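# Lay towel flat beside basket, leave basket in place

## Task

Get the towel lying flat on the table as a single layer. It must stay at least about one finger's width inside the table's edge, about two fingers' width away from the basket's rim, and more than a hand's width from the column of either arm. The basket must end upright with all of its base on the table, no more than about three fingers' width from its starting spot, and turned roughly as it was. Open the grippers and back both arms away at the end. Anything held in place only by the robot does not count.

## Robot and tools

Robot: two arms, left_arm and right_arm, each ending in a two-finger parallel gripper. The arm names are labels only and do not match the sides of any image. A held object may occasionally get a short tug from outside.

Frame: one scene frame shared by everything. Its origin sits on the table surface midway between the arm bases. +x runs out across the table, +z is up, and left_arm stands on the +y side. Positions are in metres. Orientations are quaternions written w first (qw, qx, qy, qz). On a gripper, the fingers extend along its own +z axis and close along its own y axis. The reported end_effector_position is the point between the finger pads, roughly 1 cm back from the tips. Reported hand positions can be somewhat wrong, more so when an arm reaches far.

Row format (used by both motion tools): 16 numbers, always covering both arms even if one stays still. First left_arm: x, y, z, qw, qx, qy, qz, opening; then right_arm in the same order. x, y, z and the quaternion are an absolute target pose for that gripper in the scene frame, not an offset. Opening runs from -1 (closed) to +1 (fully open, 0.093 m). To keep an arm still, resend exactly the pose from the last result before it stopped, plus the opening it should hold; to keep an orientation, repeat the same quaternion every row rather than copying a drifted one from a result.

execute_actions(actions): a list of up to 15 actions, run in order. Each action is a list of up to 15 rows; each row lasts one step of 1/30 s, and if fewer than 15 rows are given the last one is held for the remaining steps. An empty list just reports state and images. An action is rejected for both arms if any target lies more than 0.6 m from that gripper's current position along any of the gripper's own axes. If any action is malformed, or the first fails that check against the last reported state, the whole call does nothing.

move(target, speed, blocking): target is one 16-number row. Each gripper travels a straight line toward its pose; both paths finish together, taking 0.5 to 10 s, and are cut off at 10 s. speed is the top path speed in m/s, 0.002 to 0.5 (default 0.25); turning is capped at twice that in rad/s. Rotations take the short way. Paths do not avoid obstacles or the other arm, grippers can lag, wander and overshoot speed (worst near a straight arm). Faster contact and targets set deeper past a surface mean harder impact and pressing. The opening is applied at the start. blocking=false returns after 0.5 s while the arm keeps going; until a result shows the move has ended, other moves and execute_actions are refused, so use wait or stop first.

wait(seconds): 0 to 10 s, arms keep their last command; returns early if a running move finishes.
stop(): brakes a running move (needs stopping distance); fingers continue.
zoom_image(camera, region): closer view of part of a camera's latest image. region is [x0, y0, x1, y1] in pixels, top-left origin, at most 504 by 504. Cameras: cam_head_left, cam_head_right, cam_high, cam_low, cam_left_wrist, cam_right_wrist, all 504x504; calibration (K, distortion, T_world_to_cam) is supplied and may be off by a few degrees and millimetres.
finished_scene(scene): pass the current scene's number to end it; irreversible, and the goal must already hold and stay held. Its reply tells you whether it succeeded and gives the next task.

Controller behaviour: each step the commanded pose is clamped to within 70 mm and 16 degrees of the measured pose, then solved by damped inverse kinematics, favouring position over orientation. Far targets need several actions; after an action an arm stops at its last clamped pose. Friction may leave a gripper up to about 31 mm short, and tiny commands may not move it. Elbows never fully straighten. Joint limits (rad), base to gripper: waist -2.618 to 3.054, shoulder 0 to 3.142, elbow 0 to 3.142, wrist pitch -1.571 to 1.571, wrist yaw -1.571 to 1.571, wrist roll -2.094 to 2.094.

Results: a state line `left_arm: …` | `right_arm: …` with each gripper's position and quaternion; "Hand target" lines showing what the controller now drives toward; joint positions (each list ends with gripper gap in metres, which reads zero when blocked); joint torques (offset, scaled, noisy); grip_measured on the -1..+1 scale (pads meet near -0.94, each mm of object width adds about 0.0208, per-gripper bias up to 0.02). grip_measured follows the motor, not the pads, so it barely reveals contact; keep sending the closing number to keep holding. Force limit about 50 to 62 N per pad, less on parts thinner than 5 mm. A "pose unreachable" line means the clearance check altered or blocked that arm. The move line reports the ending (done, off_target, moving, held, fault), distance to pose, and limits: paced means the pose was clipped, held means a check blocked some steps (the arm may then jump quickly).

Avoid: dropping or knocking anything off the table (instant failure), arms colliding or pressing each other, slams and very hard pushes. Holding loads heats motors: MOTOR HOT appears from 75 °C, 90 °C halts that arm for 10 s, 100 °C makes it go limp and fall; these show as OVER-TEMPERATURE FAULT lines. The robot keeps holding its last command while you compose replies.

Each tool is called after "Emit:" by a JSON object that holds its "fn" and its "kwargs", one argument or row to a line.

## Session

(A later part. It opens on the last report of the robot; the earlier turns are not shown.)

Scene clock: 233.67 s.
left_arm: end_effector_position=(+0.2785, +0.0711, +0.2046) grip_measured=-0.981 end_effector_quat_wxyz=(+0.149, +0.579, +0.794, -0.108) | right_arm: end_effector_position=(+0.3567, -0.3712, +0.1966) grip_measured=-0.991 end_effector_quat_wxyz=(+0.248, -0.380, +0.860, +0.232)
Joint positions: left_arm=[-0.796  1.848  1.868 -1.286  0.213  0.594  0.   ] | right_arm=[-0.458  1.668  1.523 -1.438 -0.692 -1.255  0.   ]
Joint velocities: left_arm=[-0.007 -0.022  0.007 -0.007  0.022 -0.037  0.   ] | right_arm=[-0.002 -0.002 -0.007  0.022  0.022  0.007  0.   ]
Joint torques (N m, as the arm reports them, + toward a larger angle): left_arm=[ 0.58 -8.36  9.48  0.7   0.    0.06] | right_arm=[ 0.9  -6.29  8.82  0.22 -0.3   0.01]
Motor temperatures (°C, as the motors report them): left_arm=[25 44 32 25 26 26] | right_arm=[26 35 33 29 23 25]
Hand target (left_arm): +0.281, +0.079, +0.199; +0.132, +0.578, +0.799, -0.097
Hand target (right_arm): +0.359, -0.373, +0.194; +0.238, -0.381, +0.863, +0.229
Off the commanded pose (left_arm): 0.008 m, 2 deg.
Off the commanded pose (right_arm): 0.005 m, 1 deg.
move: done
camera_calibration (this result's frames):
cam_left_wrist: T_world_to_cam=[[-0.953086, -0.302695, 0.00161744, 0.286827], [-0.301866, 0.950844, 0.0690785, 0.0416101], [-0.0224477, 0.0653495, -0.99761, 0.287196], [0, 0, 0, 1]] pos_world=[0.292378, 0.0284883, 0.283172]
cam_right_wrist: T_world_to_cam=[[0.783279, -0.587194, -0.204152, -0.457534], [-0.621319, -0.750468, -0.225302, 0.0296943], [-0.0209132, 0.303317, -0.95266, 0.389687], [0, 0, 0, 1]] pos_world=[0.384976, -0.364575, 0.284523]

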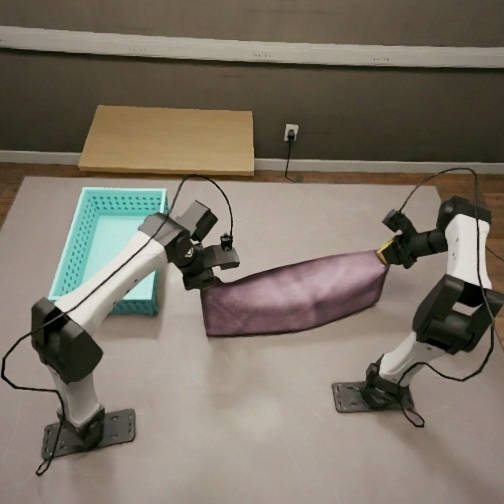

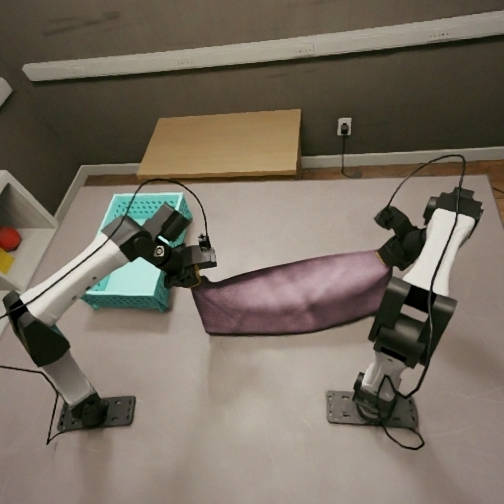

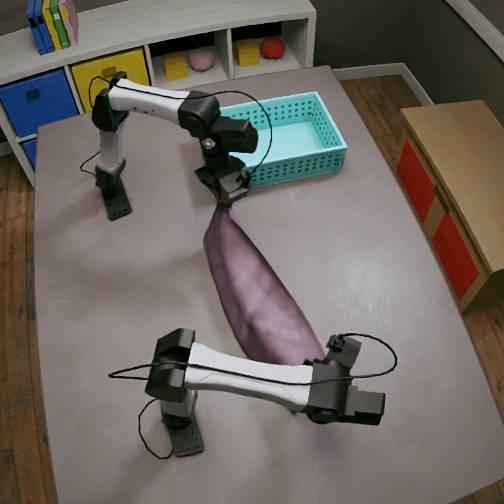

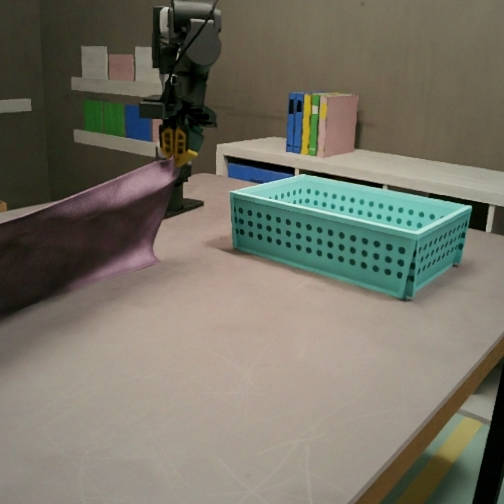

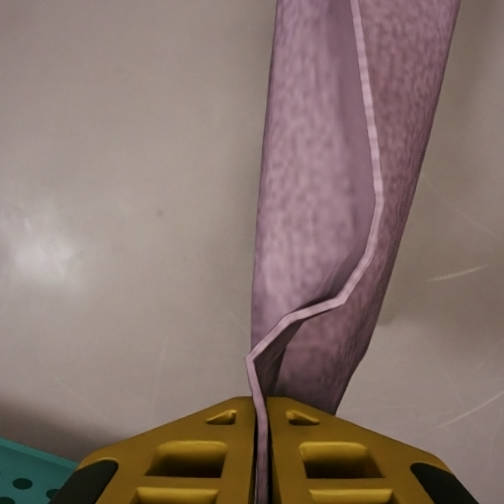

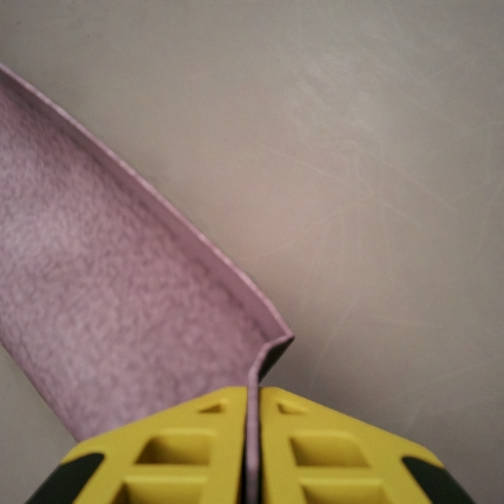

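Emit:
{"fn": "move", "kwargs": {
  "target": [0.36,0.092,0.19,0.13,0.55,0.82,-0.08,-1,0.445,-0.362,0.185,0.2,-0.32,0.89,0.26,-1],
  "speed": 0.1
}}

Scene clock: 239.67 s.
left_arm: end_effector_position=(+0.3595, +0.0843, +0.1962) grip_measured=-0.981 end_effector_quat_wxyz=(+0.150, +0.551, +0.816, -0.088) | right_arm: end_effector_position=(+0.4427, -0.3595, +0.1892) grip_measured=-0.991 end_effector_quat_wxyz=(+0.210, -0.321, +0.885, +0.263)
Joint positions: left_arm=[-0.675  2.128  2.243 -1.396  0.198  0.645  0.   ] | right_arm=[-0.335  2.     1.919 -1.463 -0.686 -0.98   0.   ]
Joint velocities: left_arm=[ 0.002 -0.002  0.017  0.007 -0.022 -0.007  0.   ] | right_arm=[ 0.012 -0.002  0.007 -0.081 -0.066  0.007  0.   ]
Joint torques (N m, as the arm reports them, + toward a larger angle): left_arm=[  0.58 -10.76   9.35   0.65  -0.01   0.06] | right_arm=[ 0.78 -9.42  8.84  0.38 -0.28  0.01]
Motor temperatures (°C, as the motors report them): left_arm=[25 44 33 25 26 26] | right_arm=[26 35 34 29 23 25]
Hand target (left_arm): +0.360, +0.093, +0.190; +0.132, +0.550, +0.821, -0.079
Hand target (right_arm): +0.445, -0.361, +0.184; +0.200, -0.320, +0.889, +0.259
Off the commanded pose (left_arm): 0.010 m, 3 deg.
Off the commanded pose (right_arm): 0.005 m, 1 deg.
move: off_target (left_arm)
camera_calibration (this result's frames):
cam_left_wrist: T_world_to_cam=[[-0.92686, -0.374933, -0.018866, 0.368676], [-0.375056, 0.922646, 0.0897623, 0.0786464], [-0.0162482, 0.0902729, -0.995785, 0.275068], [0, 0, 0, 1]] pos_world=[0.375677, 0.0408347, 0.273804]
cam_right_wrist: T_world_to_cam=[[0.693992, -0.641453, -0.326976, -0.476292], [-0.710861, -0.682525, -0.169811, 0.143839], [-0.114244, 0.350282, -0.929651, 0.434668], [0, 0, 0, 1]] pos_world=[0.482451, -0.359601, 0.272778]

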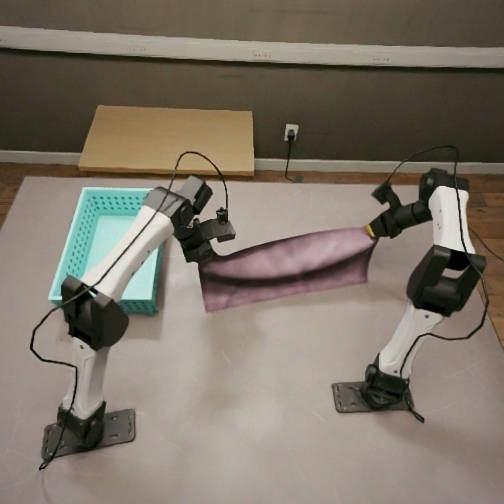

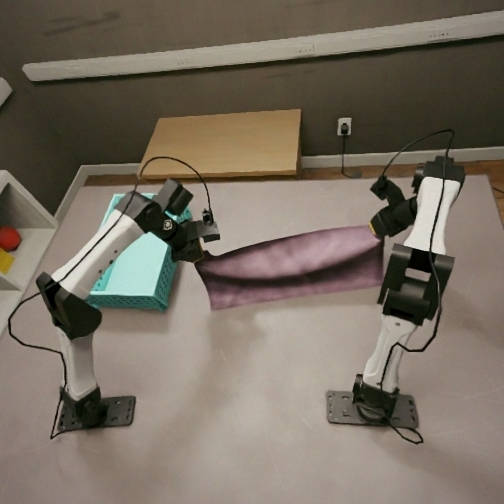

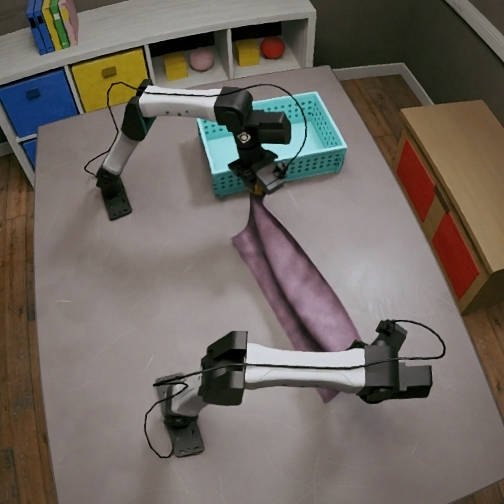

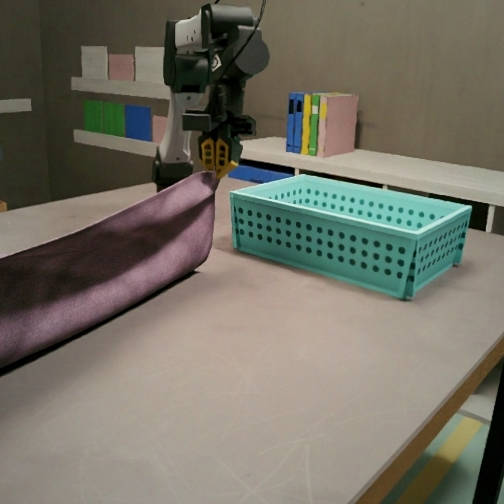

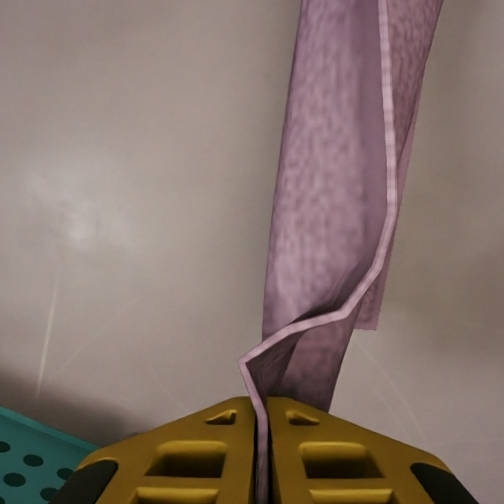

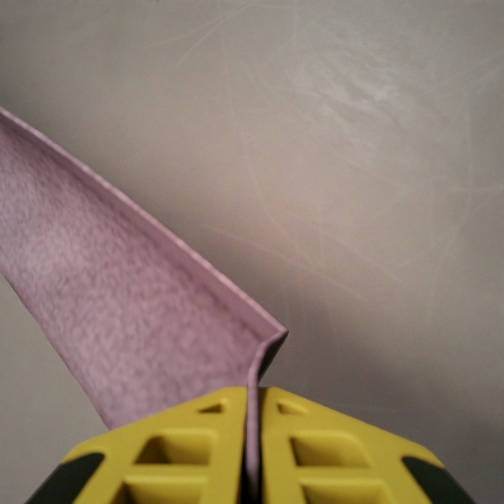

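Emit:
{"fn": "move", "kwargs": {
  "target": [0.42,0.10,0.25,0.397,0.501,0.763,-0.102,-1,0.52,-0.347,0.25,0.39,-0.50,0.765,0.10,-1],
  "speed": 0.12
}}

Scene clock: 260.43 s.
left_arm: end_effector_position=(+0.4180, +0.0948, +0.2463) grip_measured=-0.981 end_effector_quat_wxyz=(+0.386, +0.510, +0.761, -0.105) | right_arm: end_effector_position=(+0.5171, -0.3487, +0.2376) grip_measured=-0.991 end_effector_quat_wxyz=(+0.376, -0.493, +0.776, +0.111)
Joint positions: left_arm=[-0.558  1.87   1.821 -0.753  0.334  0.651  0.   ] | right_arm=[-0.266  1.989  2.013 -1.137 -0.69  -1.191  0.   ]
Joint velocities: left_arm=[ 0.007 -0.002 -0.007  0.022  0.022  0.022  0.   ] | right_arm=[ 0.007  0.017 -0.002  0.051  0.037  0.007  0.   ]
Joint torques (N m, as the arm reports them, + toward a larger angle): left_arm=[  0.78 -12.54   7.53   1.97   0.22  -0.07] | right_arm=[  0.82 -12.1    9.41   1.26  -0.46  -0.09]
Motor temperatures (°C, as the motors report them): left_arm=[25 46 34 25 26 26] | right_arm=[26 37 36 29 23 25]
Hand target (left_arm): +0.419, +0.102, +0.253; +0.396, +0.505, +0.760, -0.102
Hand target (right_arm): +0.520, -0.347, +0.248; +0.390, -0.501, +0.766, +0.100
Off the commanded pose (left_arm): 0.007 m, 2 deg.
Off the commanded pose (right_arm): 0.013 m, 3 deg.
move: off_target (right_arm)
camera_calibration (this result's frames):
cam_left_wrist: T_world_to_cam=[[-0.860551, -0.452771, -0.233347, 0.460321], [-0.363862, 0.867015, -0.340425, 0.193034], [0.35645, -0.208047, -0.910856, 0.176527], [0, 0, 0, 1]] pos_world=[0.403444, 0.0777827, 0.333919]
cam_right_wrist: T_world_to_cam=[[0.858272, -0.469933, 0.206236, -0.657004], [-0.390341, -0.858672, -0.33214, 0.0237059], [0.333172, 0.204564, -0.920407, 0.200081], [0, 0, 0, 1]] pos_world=[0.50648, -0.329321, 0.327528]

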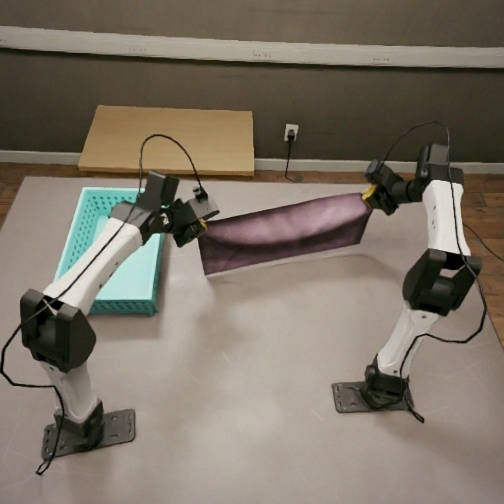

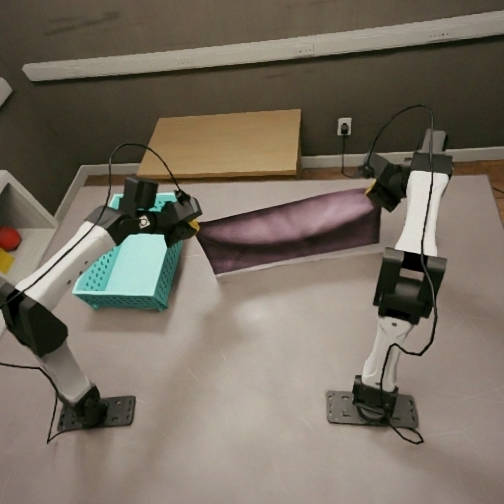

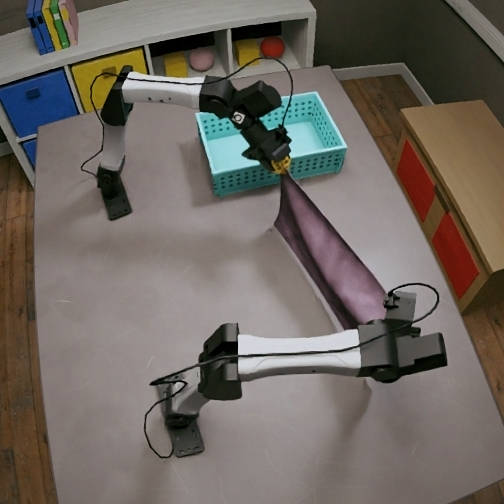

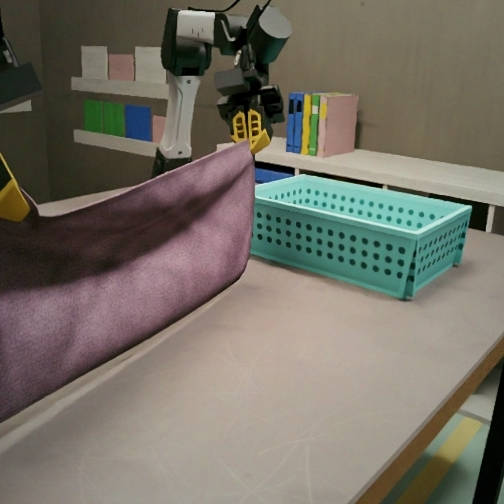

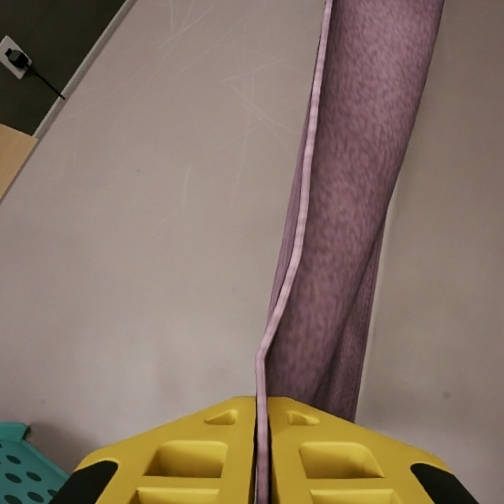

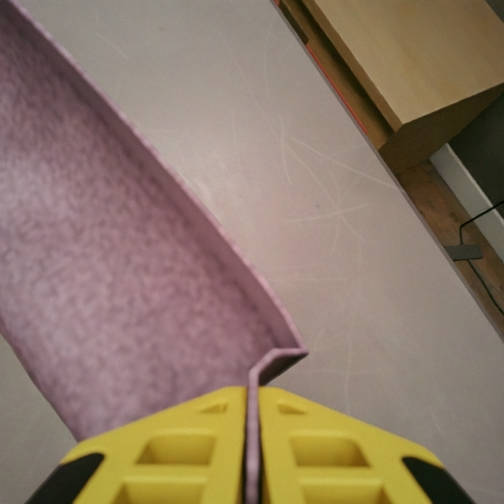

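Emit:
{"fn": "move", "kwargs": {
  "target": [0.47,0.105,0.285,0.397,0.501,0.763,-0.102,-1,0.565,-0.347,0.29,0.39,-0.50,0.765,0.10,-1],
  "speed": 0.12
}}

Emit:
{"fn": "move", "kwargs": {
  "target": [0.40,0.09,0.225,0.397,0.501,0.763,-0.102,-1,0.495,-0.362,0.225,0.39,-0.50,0.765,0.10,-1],
  "speed": 0.12
}}

Scene clock: 267.57 s.
left_arm: end_effector_position=(+0.4654, +0.0997, +0.2936) grip_measured=-0.981 end_effector_quat_wxyz=(+0.409, +0.501, +0.756, -0.104) | right_arm: end_effector_position=(+0.5626, -0.3473, +0.2964) grip_measured=-0.991 end_effector_quat_wxyz=(+0.412, -0.494, +0.761, +0.086)
Joint positions: left_arm=[-0.506  2.101  2.321 -0.981  0.368  0.668  0.   ] | right_arm=[-0.243  2.359  2.845 -1.478 -0.69  -1.142  0.   ]
Joint velocities: left_arm=[ 0.002  0.007  0.002 -0.066 -0.007  0.022  0.   ] | right_arm=[-0.017 -0.007  0.007 -0.095  0.037 -0.037  0.   ]
Joint torques (N m, as the arm reports them, + toward a larger angle): left_arm=[  0.72 -10.89  10.06   1.59   0.21   0.06] | right_arm=[  0.72 -11.36   8.06   1.22  -0.35   0.06]
Motor temperatures (°C, as the motors report them): left_arm=[25 47 34 27 26 26] | right_arm=[26 39 36 30 23 25]
Hand target (left_arm): +0.469, +0.106, +0.285; +0.398, +0.501, +0.762, -0.101
Hand target (right_arm): +0.565, -0.347, +0.289; +0.406, -0.493, +0.764, +0.090
Off the commanded pose (left_arm): 0.011 m, 2 deg.
Off the commanded pose (right_arm): 0.007 m, 3 deg.
elbow stopped short (right arm): the move would have taken joint 3 (elbow) straighter than the controller allows; a more bent joint 3 avoids this.
move: off_target (left_arm, right_arm)
camera_calibration (this result's frames):
cam_left_wrist: T_world_to_cam=[[-0.843887, -0.473386, -0.252507, 0.51428], [-0.363936, 0.850878, -0.37889, 0.234972], [0.394214, -0.227844, -0.890327, 0.18207], [0, 0, 0, 1]] pos_world=[0.447735, 0.0850047, 0.38099]
cam_right_wrist: T_world_to_cam=[[0.830923, -0.478283, 0.284276, -0.718137], [-0.366892, -0.855115, -0.366291, 0.0603746], [0.418279, 0.20006, -0.886013, 0.179075], [0, 0, 0, 1]] pos_world=[0.543964, -0.327671, 0.384926]

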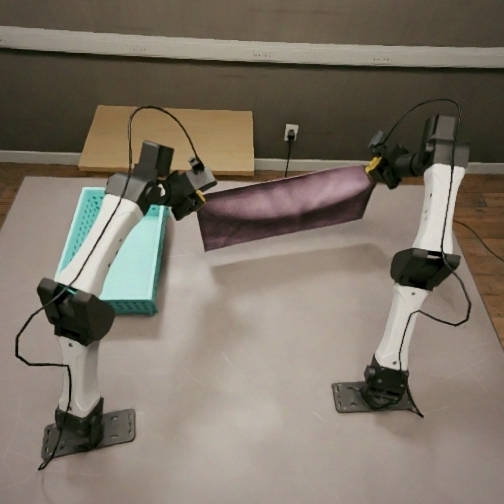

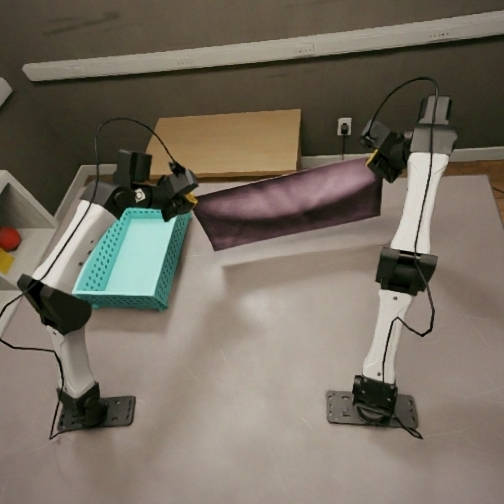

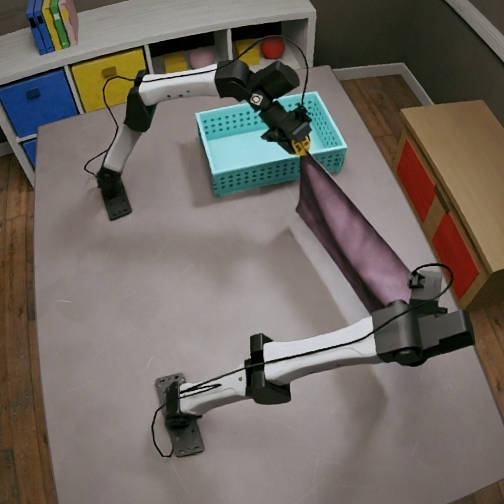

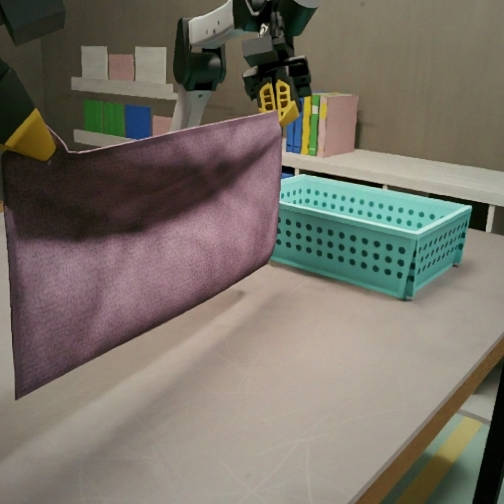

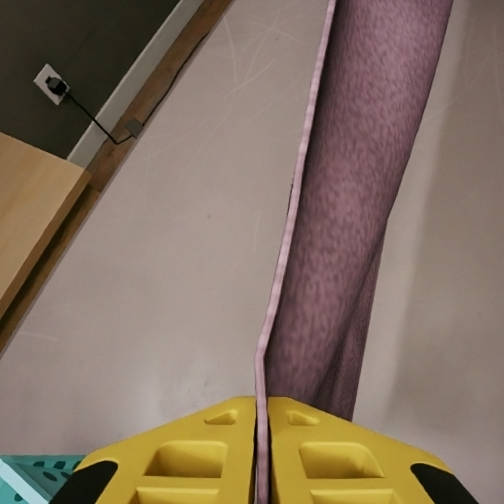

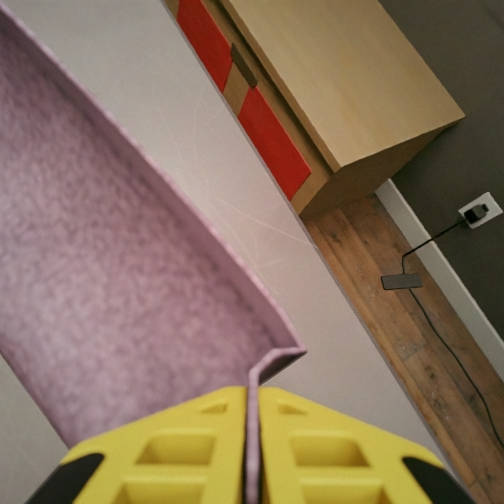

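Scene clock: 269.10 s.
left_arm: end_effector_position=(+0.4039, +0.0876, +0.2210) grip_measured=-0.981 end_effector_quat_wxyz=(+0.391, +0.505, +0.762, -0.109) | right_arm: end_effector_position=(+0.4956, -0.3581, +0.2264) grip_measured=-0.991 end_effector_quat_wxyz=(+0.388, -0.506, +0.764, +0.103)
Joint positions: left_arm=[-0.587  1.806  1.629 -0.607  0.316  0.613  0.   ] | right_arm=[-0.306  1.887  1.817 -1.052 -0.719 -1.264  0.   ]
Joint velocities: left_arm=[ 0.002  0.007 -0.007  0.037  0.066  0.022  0.   ] | right_arm=[ 0.002 -0.012 -0.002  0.007 -0.022  0.037  0.   ]
Joint torques (N m, as the arm reports them, + toward a larger angle): left_arm=[ -0.62 -11.97   7.65   1.97   0.04  -0.17] | right_arm=[ -0.33 -11.54   6.93   1.29  -0.46   0.08]
Motor temperatures (°C, as the motors report them): left_arm=[25 47 34 27 26 26] | right_arm=[26 39 36 30 23 25]
Hand target (left_arm): +0.401, +0.088, +0.225; +0.396, +0.500, +0.763, -0.103
Hand target (right_arm): +0.494, -0.362, +0.226; +0.391, -0.500, +0.766, +0.101
Off the commanded pose (left_arm): 0.006 m, 1 deg.
Off the commanded pose (right_arm): 0.004 m, 1 deg.
move: done
camera_calibration (this result's frames):
cam_left_wrist: T_world_to_cam=[[-0.856781, -0.46289, -0.227288, 0.437025], [-0.37069, 0.859238, -0.352561, 0.191556], [0.358491, -0.217815, -0.907767, 0.156382], [0, 0, 0, 1]] pos_world=[0.389381, 0.071765, 0.308824]
cam_right_wrist: T_world_to_cam=[[0.860008, -0.448595, 0.243203, -0.642248], [-0.357822, -0.869953, -0.339331, -0.0149915], [0.363798, 0.204804, -0.908684, 0.181071], [0, 0, 0, 1]] pos_world=[0.481101, -0.338235, 0.315645]

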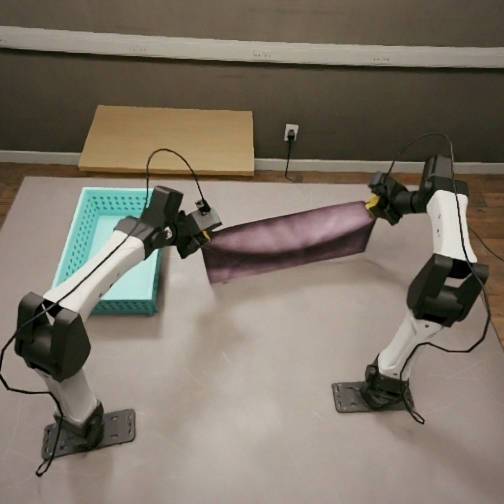

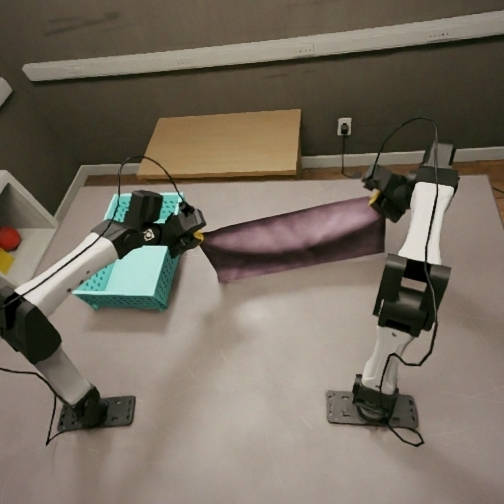

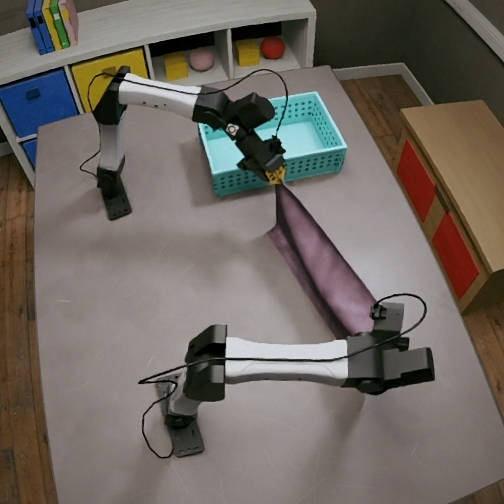

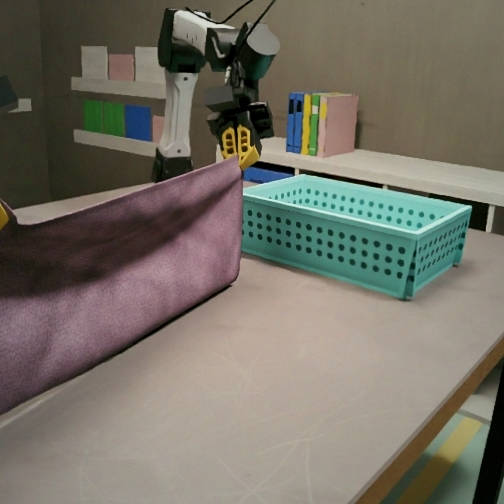

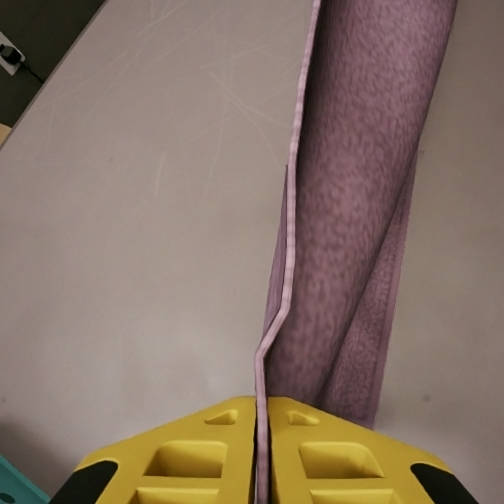

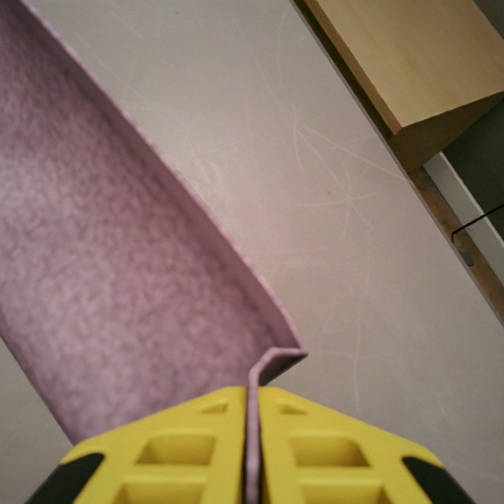

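Emit:
{"fn": "move", "kwargs": {
  "target": [0.36,0.08,0.275,0.3,0.56,0.76,-0.13,-1,0.455,-0.37,0.28,0.36,-0.47,0.79,0.12,-1],
  "speed": 0.12
}}

Emit:
{"fn": "move", "kwargs": {
  "target": [0.17,0.06,0.27,0.198,0.621,0.740,-0.166,-1,0.265,-0.39,0.27,0.37,-0.465,0.795,0.09,-1],
  "speed": 0.15
}}

Emit:
{"fn": "move", "kwargs": {
  "target": [0.20,0.066,0.215,0.198,0.621,0.740,-0.166,-1,0.295,-0.384,0.21,0.33,-0.45,0.815,0.15,-1],
  "speed": 0.08
}}

Scene clock: 278.63 s.
left_arm: end_effector_position=(+0.3624, +0.0821, +0.2805) grip_measured=-0.981 end_effector_quat_wxyz=(+0.316, +0.551, +0.761, -0.129) | right_arm: end_effector_position=(+0.4564, -0.3646, +0.2742) grip_measured=-0.991 end_effector_quat_wxyz=(+0.359, -0.475, +0.792, +0.132)
Joint positions: left_arm=[-0.625  1.887  2.079 -1.144  0.344  0.68   0.   ] | right_arm=[-0.348  1.864  2.017 -1.378 -0.719 -1.256  0.   ]
Joint velocities: left_arm=[-0.007 -0.007 -0.002 -0.037 -0.007  0.066  0.   ] | right_arm=[ 0.007 -0.002 -0.012  0.007 -0.022  0.022  0.   ]
Joint torques (N m, as the arm reports them, + toward a larger angle): left_arm=[-0.76 -8.88  9.83  1.27  0.24  0.05] | right_arm=[ -0.39 -10.25   8.92   0.88  -0.38   0.01]
Motor temperatures (°C, as the motors report them): left_arm=[25 48 34 29 26 26] | right_arm=[26 40 36 31 23 25]
Hand target (left_arm): +0.359, +0.080, +0.274; +0.301, +0.559, +0.762, -0.131
Hand target (right_arm): +0.456, -0.371, +0.281; +0.363, -0.472, +0.794, +0.121
Off the commanded pose (left_arm): 0.006 m, 2 deg.
Off the commanded pose (right_arm): 0.008 m, 1 deg.
move: done
camera_calibration (this result's frames):
cam_left_wrist: T_world_to_cam=[[-0.922847, -0.355, -0.149428, 0.405728], [-0.314972, 0.91885, -0.237711, 0.14462], [0.22169, -0.172305, -0.959773, 0.2845], [0, 0, 0, 1]] pos_world=[0.356906, 0.0601705, 0.36806]
cam_right_wrist: T_world_to_cam=[[0.857492, -0.495297, 0.139238, -0.610437], [-0.432289, -0.840344, -0.32703, 0.0229701], [0.278985, 0.220235, -0.9347, 0.291595], [0, 0, 0, 1]] pos_world=[0.452024, -0.347264, 0.365062]

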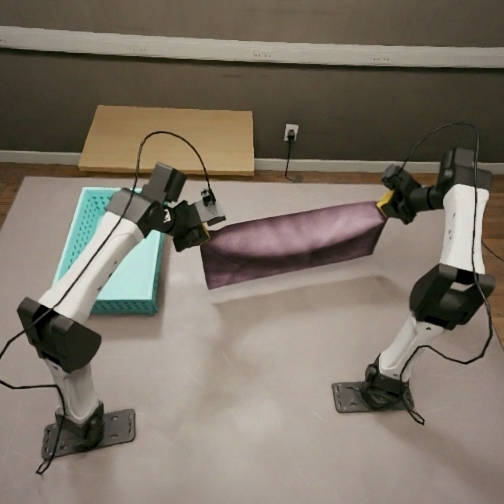

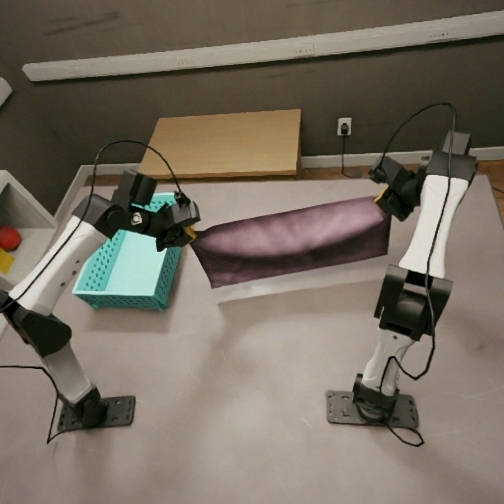

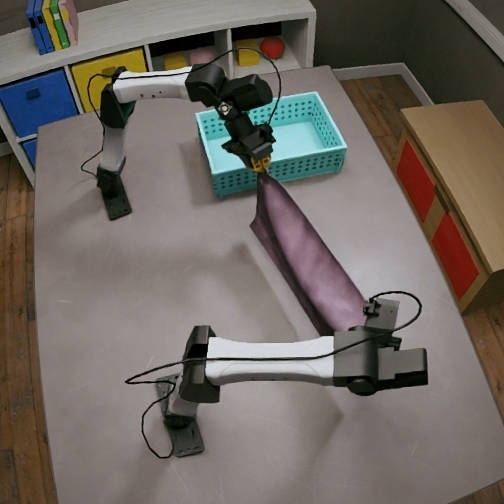

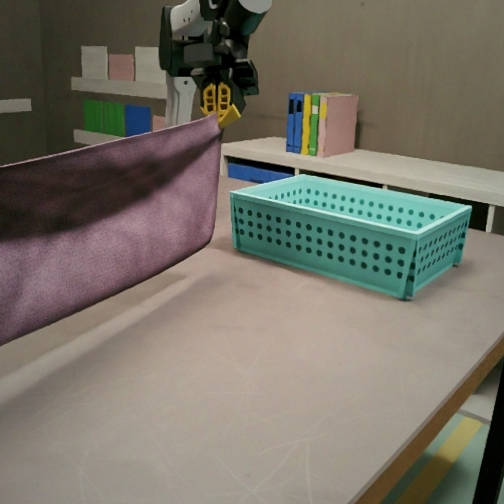

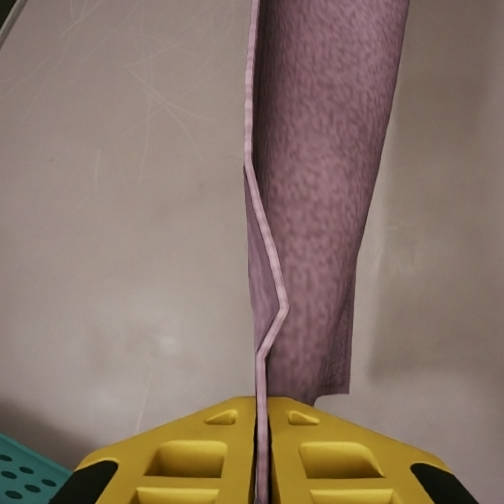

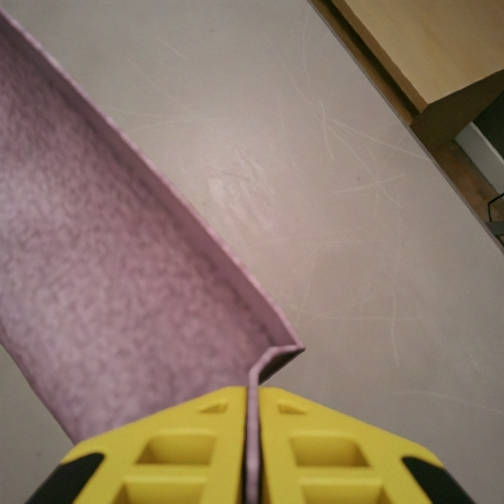

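Scene clock: 280.40 s.
left_arm: end_effector_position=(+0.1781, +0.0482, +0.2724) grip_measured=-0.981 end_effector_quat_wxyz=(+0.211, +0.621, +0.734, -0.177) | right_arm: end_effector_position=(+0.2688, -0.3923, +0.2748) grip_measured=-0.991 end_effector_quat_wxyz=(+0.381, -0.456, +0.802, +0.055)
Joint positions: left_arm=[-0.98   1.558  1.74  -1.273  0.296  0.515  0.   ] | right_arm=[-0.767  1.227  1.412 -1.573 -0.774 -1.687  0.   ]
Joint velocities: left_arm=[-0.007  0.017 -0.002 -0.022 -0.022 -0.037  0.   ] | right_arm=[ 0.007 -0.002 -0.002 -0.022 -0.037 -0.081  0.   ]
Joint torques (N m, as the arm reports them, + toward a larger angle): left_arm=[-0.7  -8.36  6.44  1.03  0.09 -0.19] | right_arm=[-0.33 -3.73  5.56  0.61 -0.62 -0.06]
Motor temperatures (°C, as the motors report them): left_arm=[25 48 34 28 26 26] | right_arm=[26 40 36 31 23 25]
Hand target (left_arm): +0.170, +0.057, +0.269; +0.196, +0.619, +0.741, -0.170
Hand target (right_arm): +0.266, -0.392, +0.272; +0.383, -0.453, +0.803, +0.059
Off the commanded pose (left_arm): 0.014 m, 2 deg.
Off the commanded pose (right_arm): 0.007 m, 4 deg.
joint sent to its limit (right arm) — the command would take joint 4 (wrist pitch) past its lower limit, so that joint was sent only as far as its limit.
move: off_target (left_arm, right_arm)
camera_calibration (this result's frames):
cam_left_wrist: T_world_to_cam=[[-0.986773, -0.162107, -0.000229787, 0.183802], [-0.160933, 0.979794, -0.118758, 0.0529749], [0.0194767, -0.117151, -0.992923, 0.354113], [0, 0, 0, 1]] pos_world=[0.183, 0.0193757, 0.35794]
cam_right_wrist: T_world_to_cam=[[0.784669, -0.559817, 0.26627, -0.504043], [-0.485801, -0.822117, -0.296851, -0.0680246], [0.385088, 0.103576, -0.917049, 0.271398], [0, 0, 0, 1]] pos_world=[0.257949, -0.366207, 0.362904]

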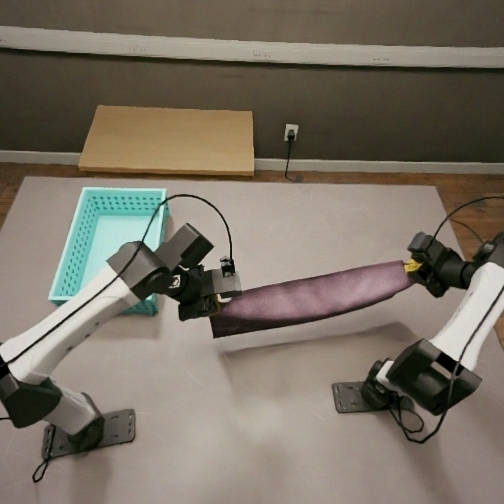

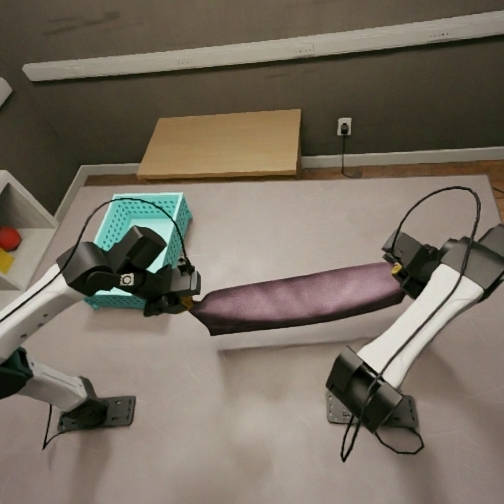

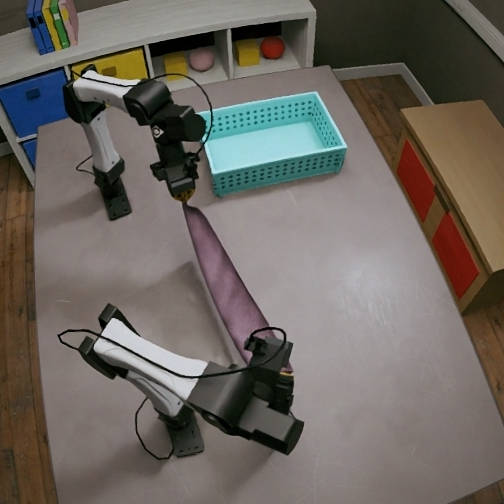

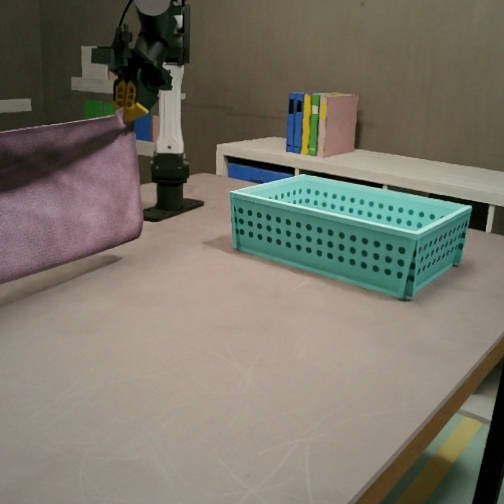

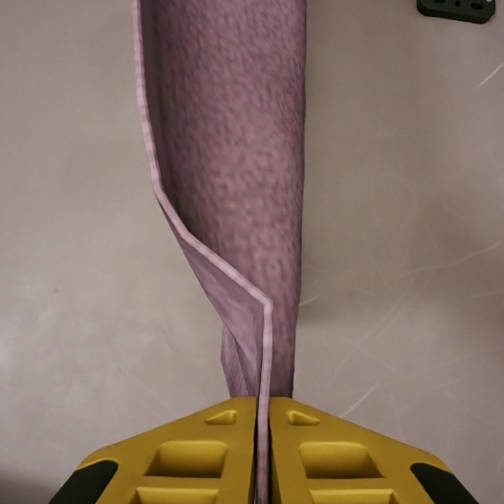

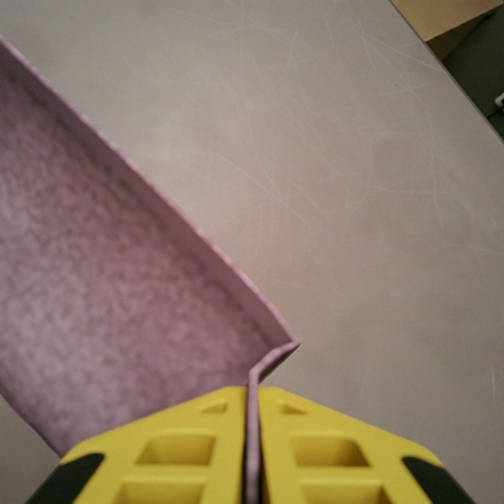

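Scene clock: 282.13 s.
left_arm: end_effector_position=(+0.2007, +0.0601, +0.2135) grip_measured=-0.981 end_effector_quat_wxyz=(+0.193, +0.621, +0.741, -0.166) | right_arm: end_effector_position=(+0.2924, -0.3815, +0.2202) grip_measured=-0.991 end_effector_quat_wxyz=(+0.340, -0.450, +0.813, +0.146)
Joint positions: left_arm=[-0.906  1.558  1.518 -1.111  0.309  0.586  0.   ] | right_arm=[-0.647  1.356  1.295 -1.459 -0.757 -1.598  0.   ]
Joint velocities: left_arm=[ 0.017  0.002 -0.002  0.022 -0.007 -0.007  0.   ] | right_arm=[-0.002  0.002 -0.012  0.007 -0.022 -0.066  0.   ]
Joint torques (N m, as the arm reports them, + toward a larger angle): left_arm=[ 0.71 -8.79  6.86  1.26  0.24  0.04] | right_arm=[ 0.98 -3.29  6.01  0.54 -0.33  0.02]
Motor temperatures (°C, as the motors report them): left_arm=[25 48 34 28 26 26] | right_arm=[26 39 36 30 23 25]
Hand target (left_arm): +0.201, +0.066, +0.215; +0.199, +0.621, +0.740, -0.165
Hand target (right_arm): +0.294, -0.383, +0.210; +0.329, -0.450, +0.816, +0.150
Off the commanded pose (left_arm): 0.006 m, 1 deg.
Off the commanded pose (right_arm): 0.011 m, 1 deg.
move: off_target (right_arm)
camera_calibration (this result's frames):
cam_left_wrist: T_world_to_cam=[[-0.985489, -0.169531, 0.00842948, 0.206385], [-0.169675, 0.982523, -0.0765371, 0.0305842], [0.00469323, -0.0768567, -0.997031, 0.298005], [0, 0, 0, 1]] pos_world=[0.20718, 0.0278426, 0.297721]
cam_right_wrist: T_world_to_cam=[[0.841558, -0.534678, 0.0768, -0.467223], [-0.489091, -0.814594, -0.311814, -0.0567533], [0.229281, 0.224847, -0.947034, 0.3096], [0, 0, 0, 1]] pos_world=[0.294453, -0.365658, 0.311388]

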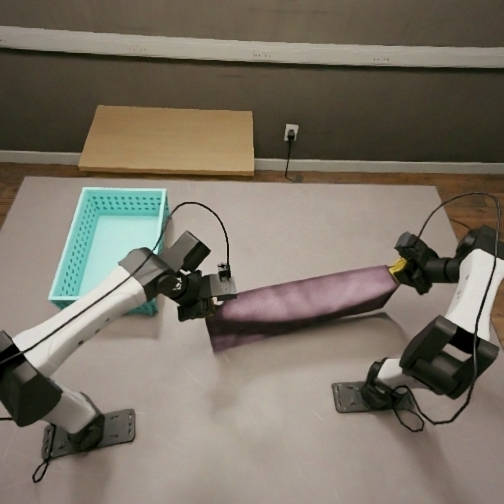

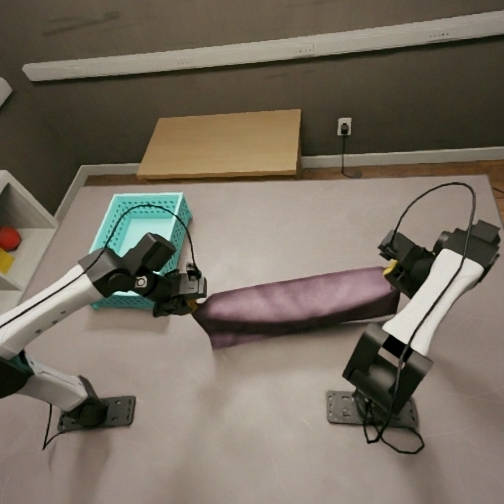

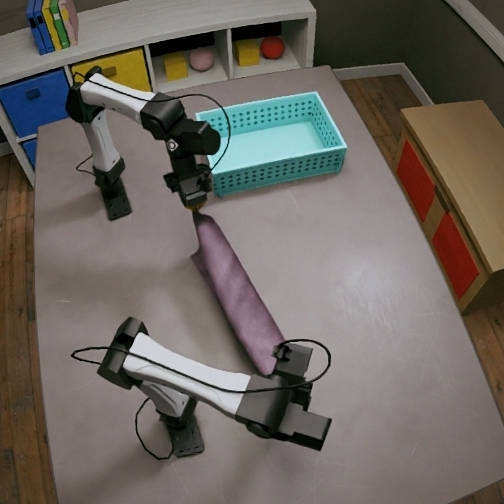

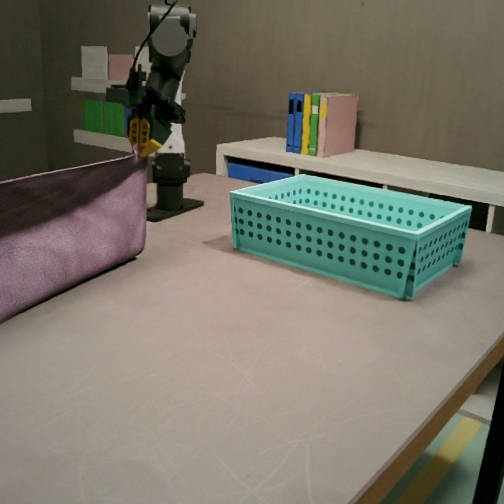

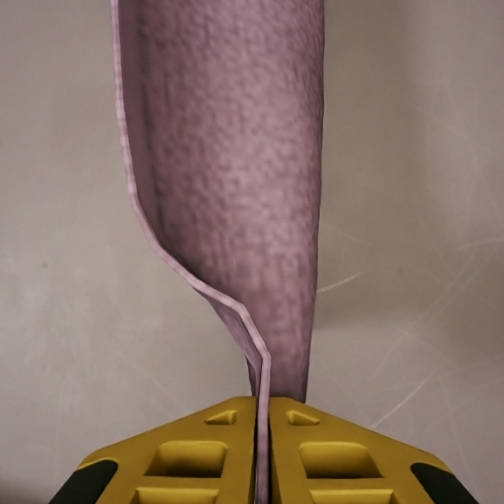

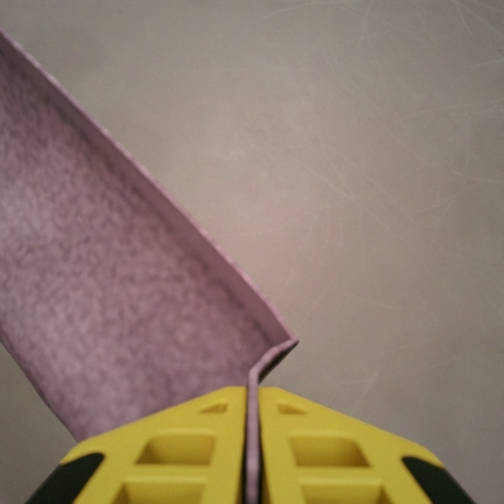

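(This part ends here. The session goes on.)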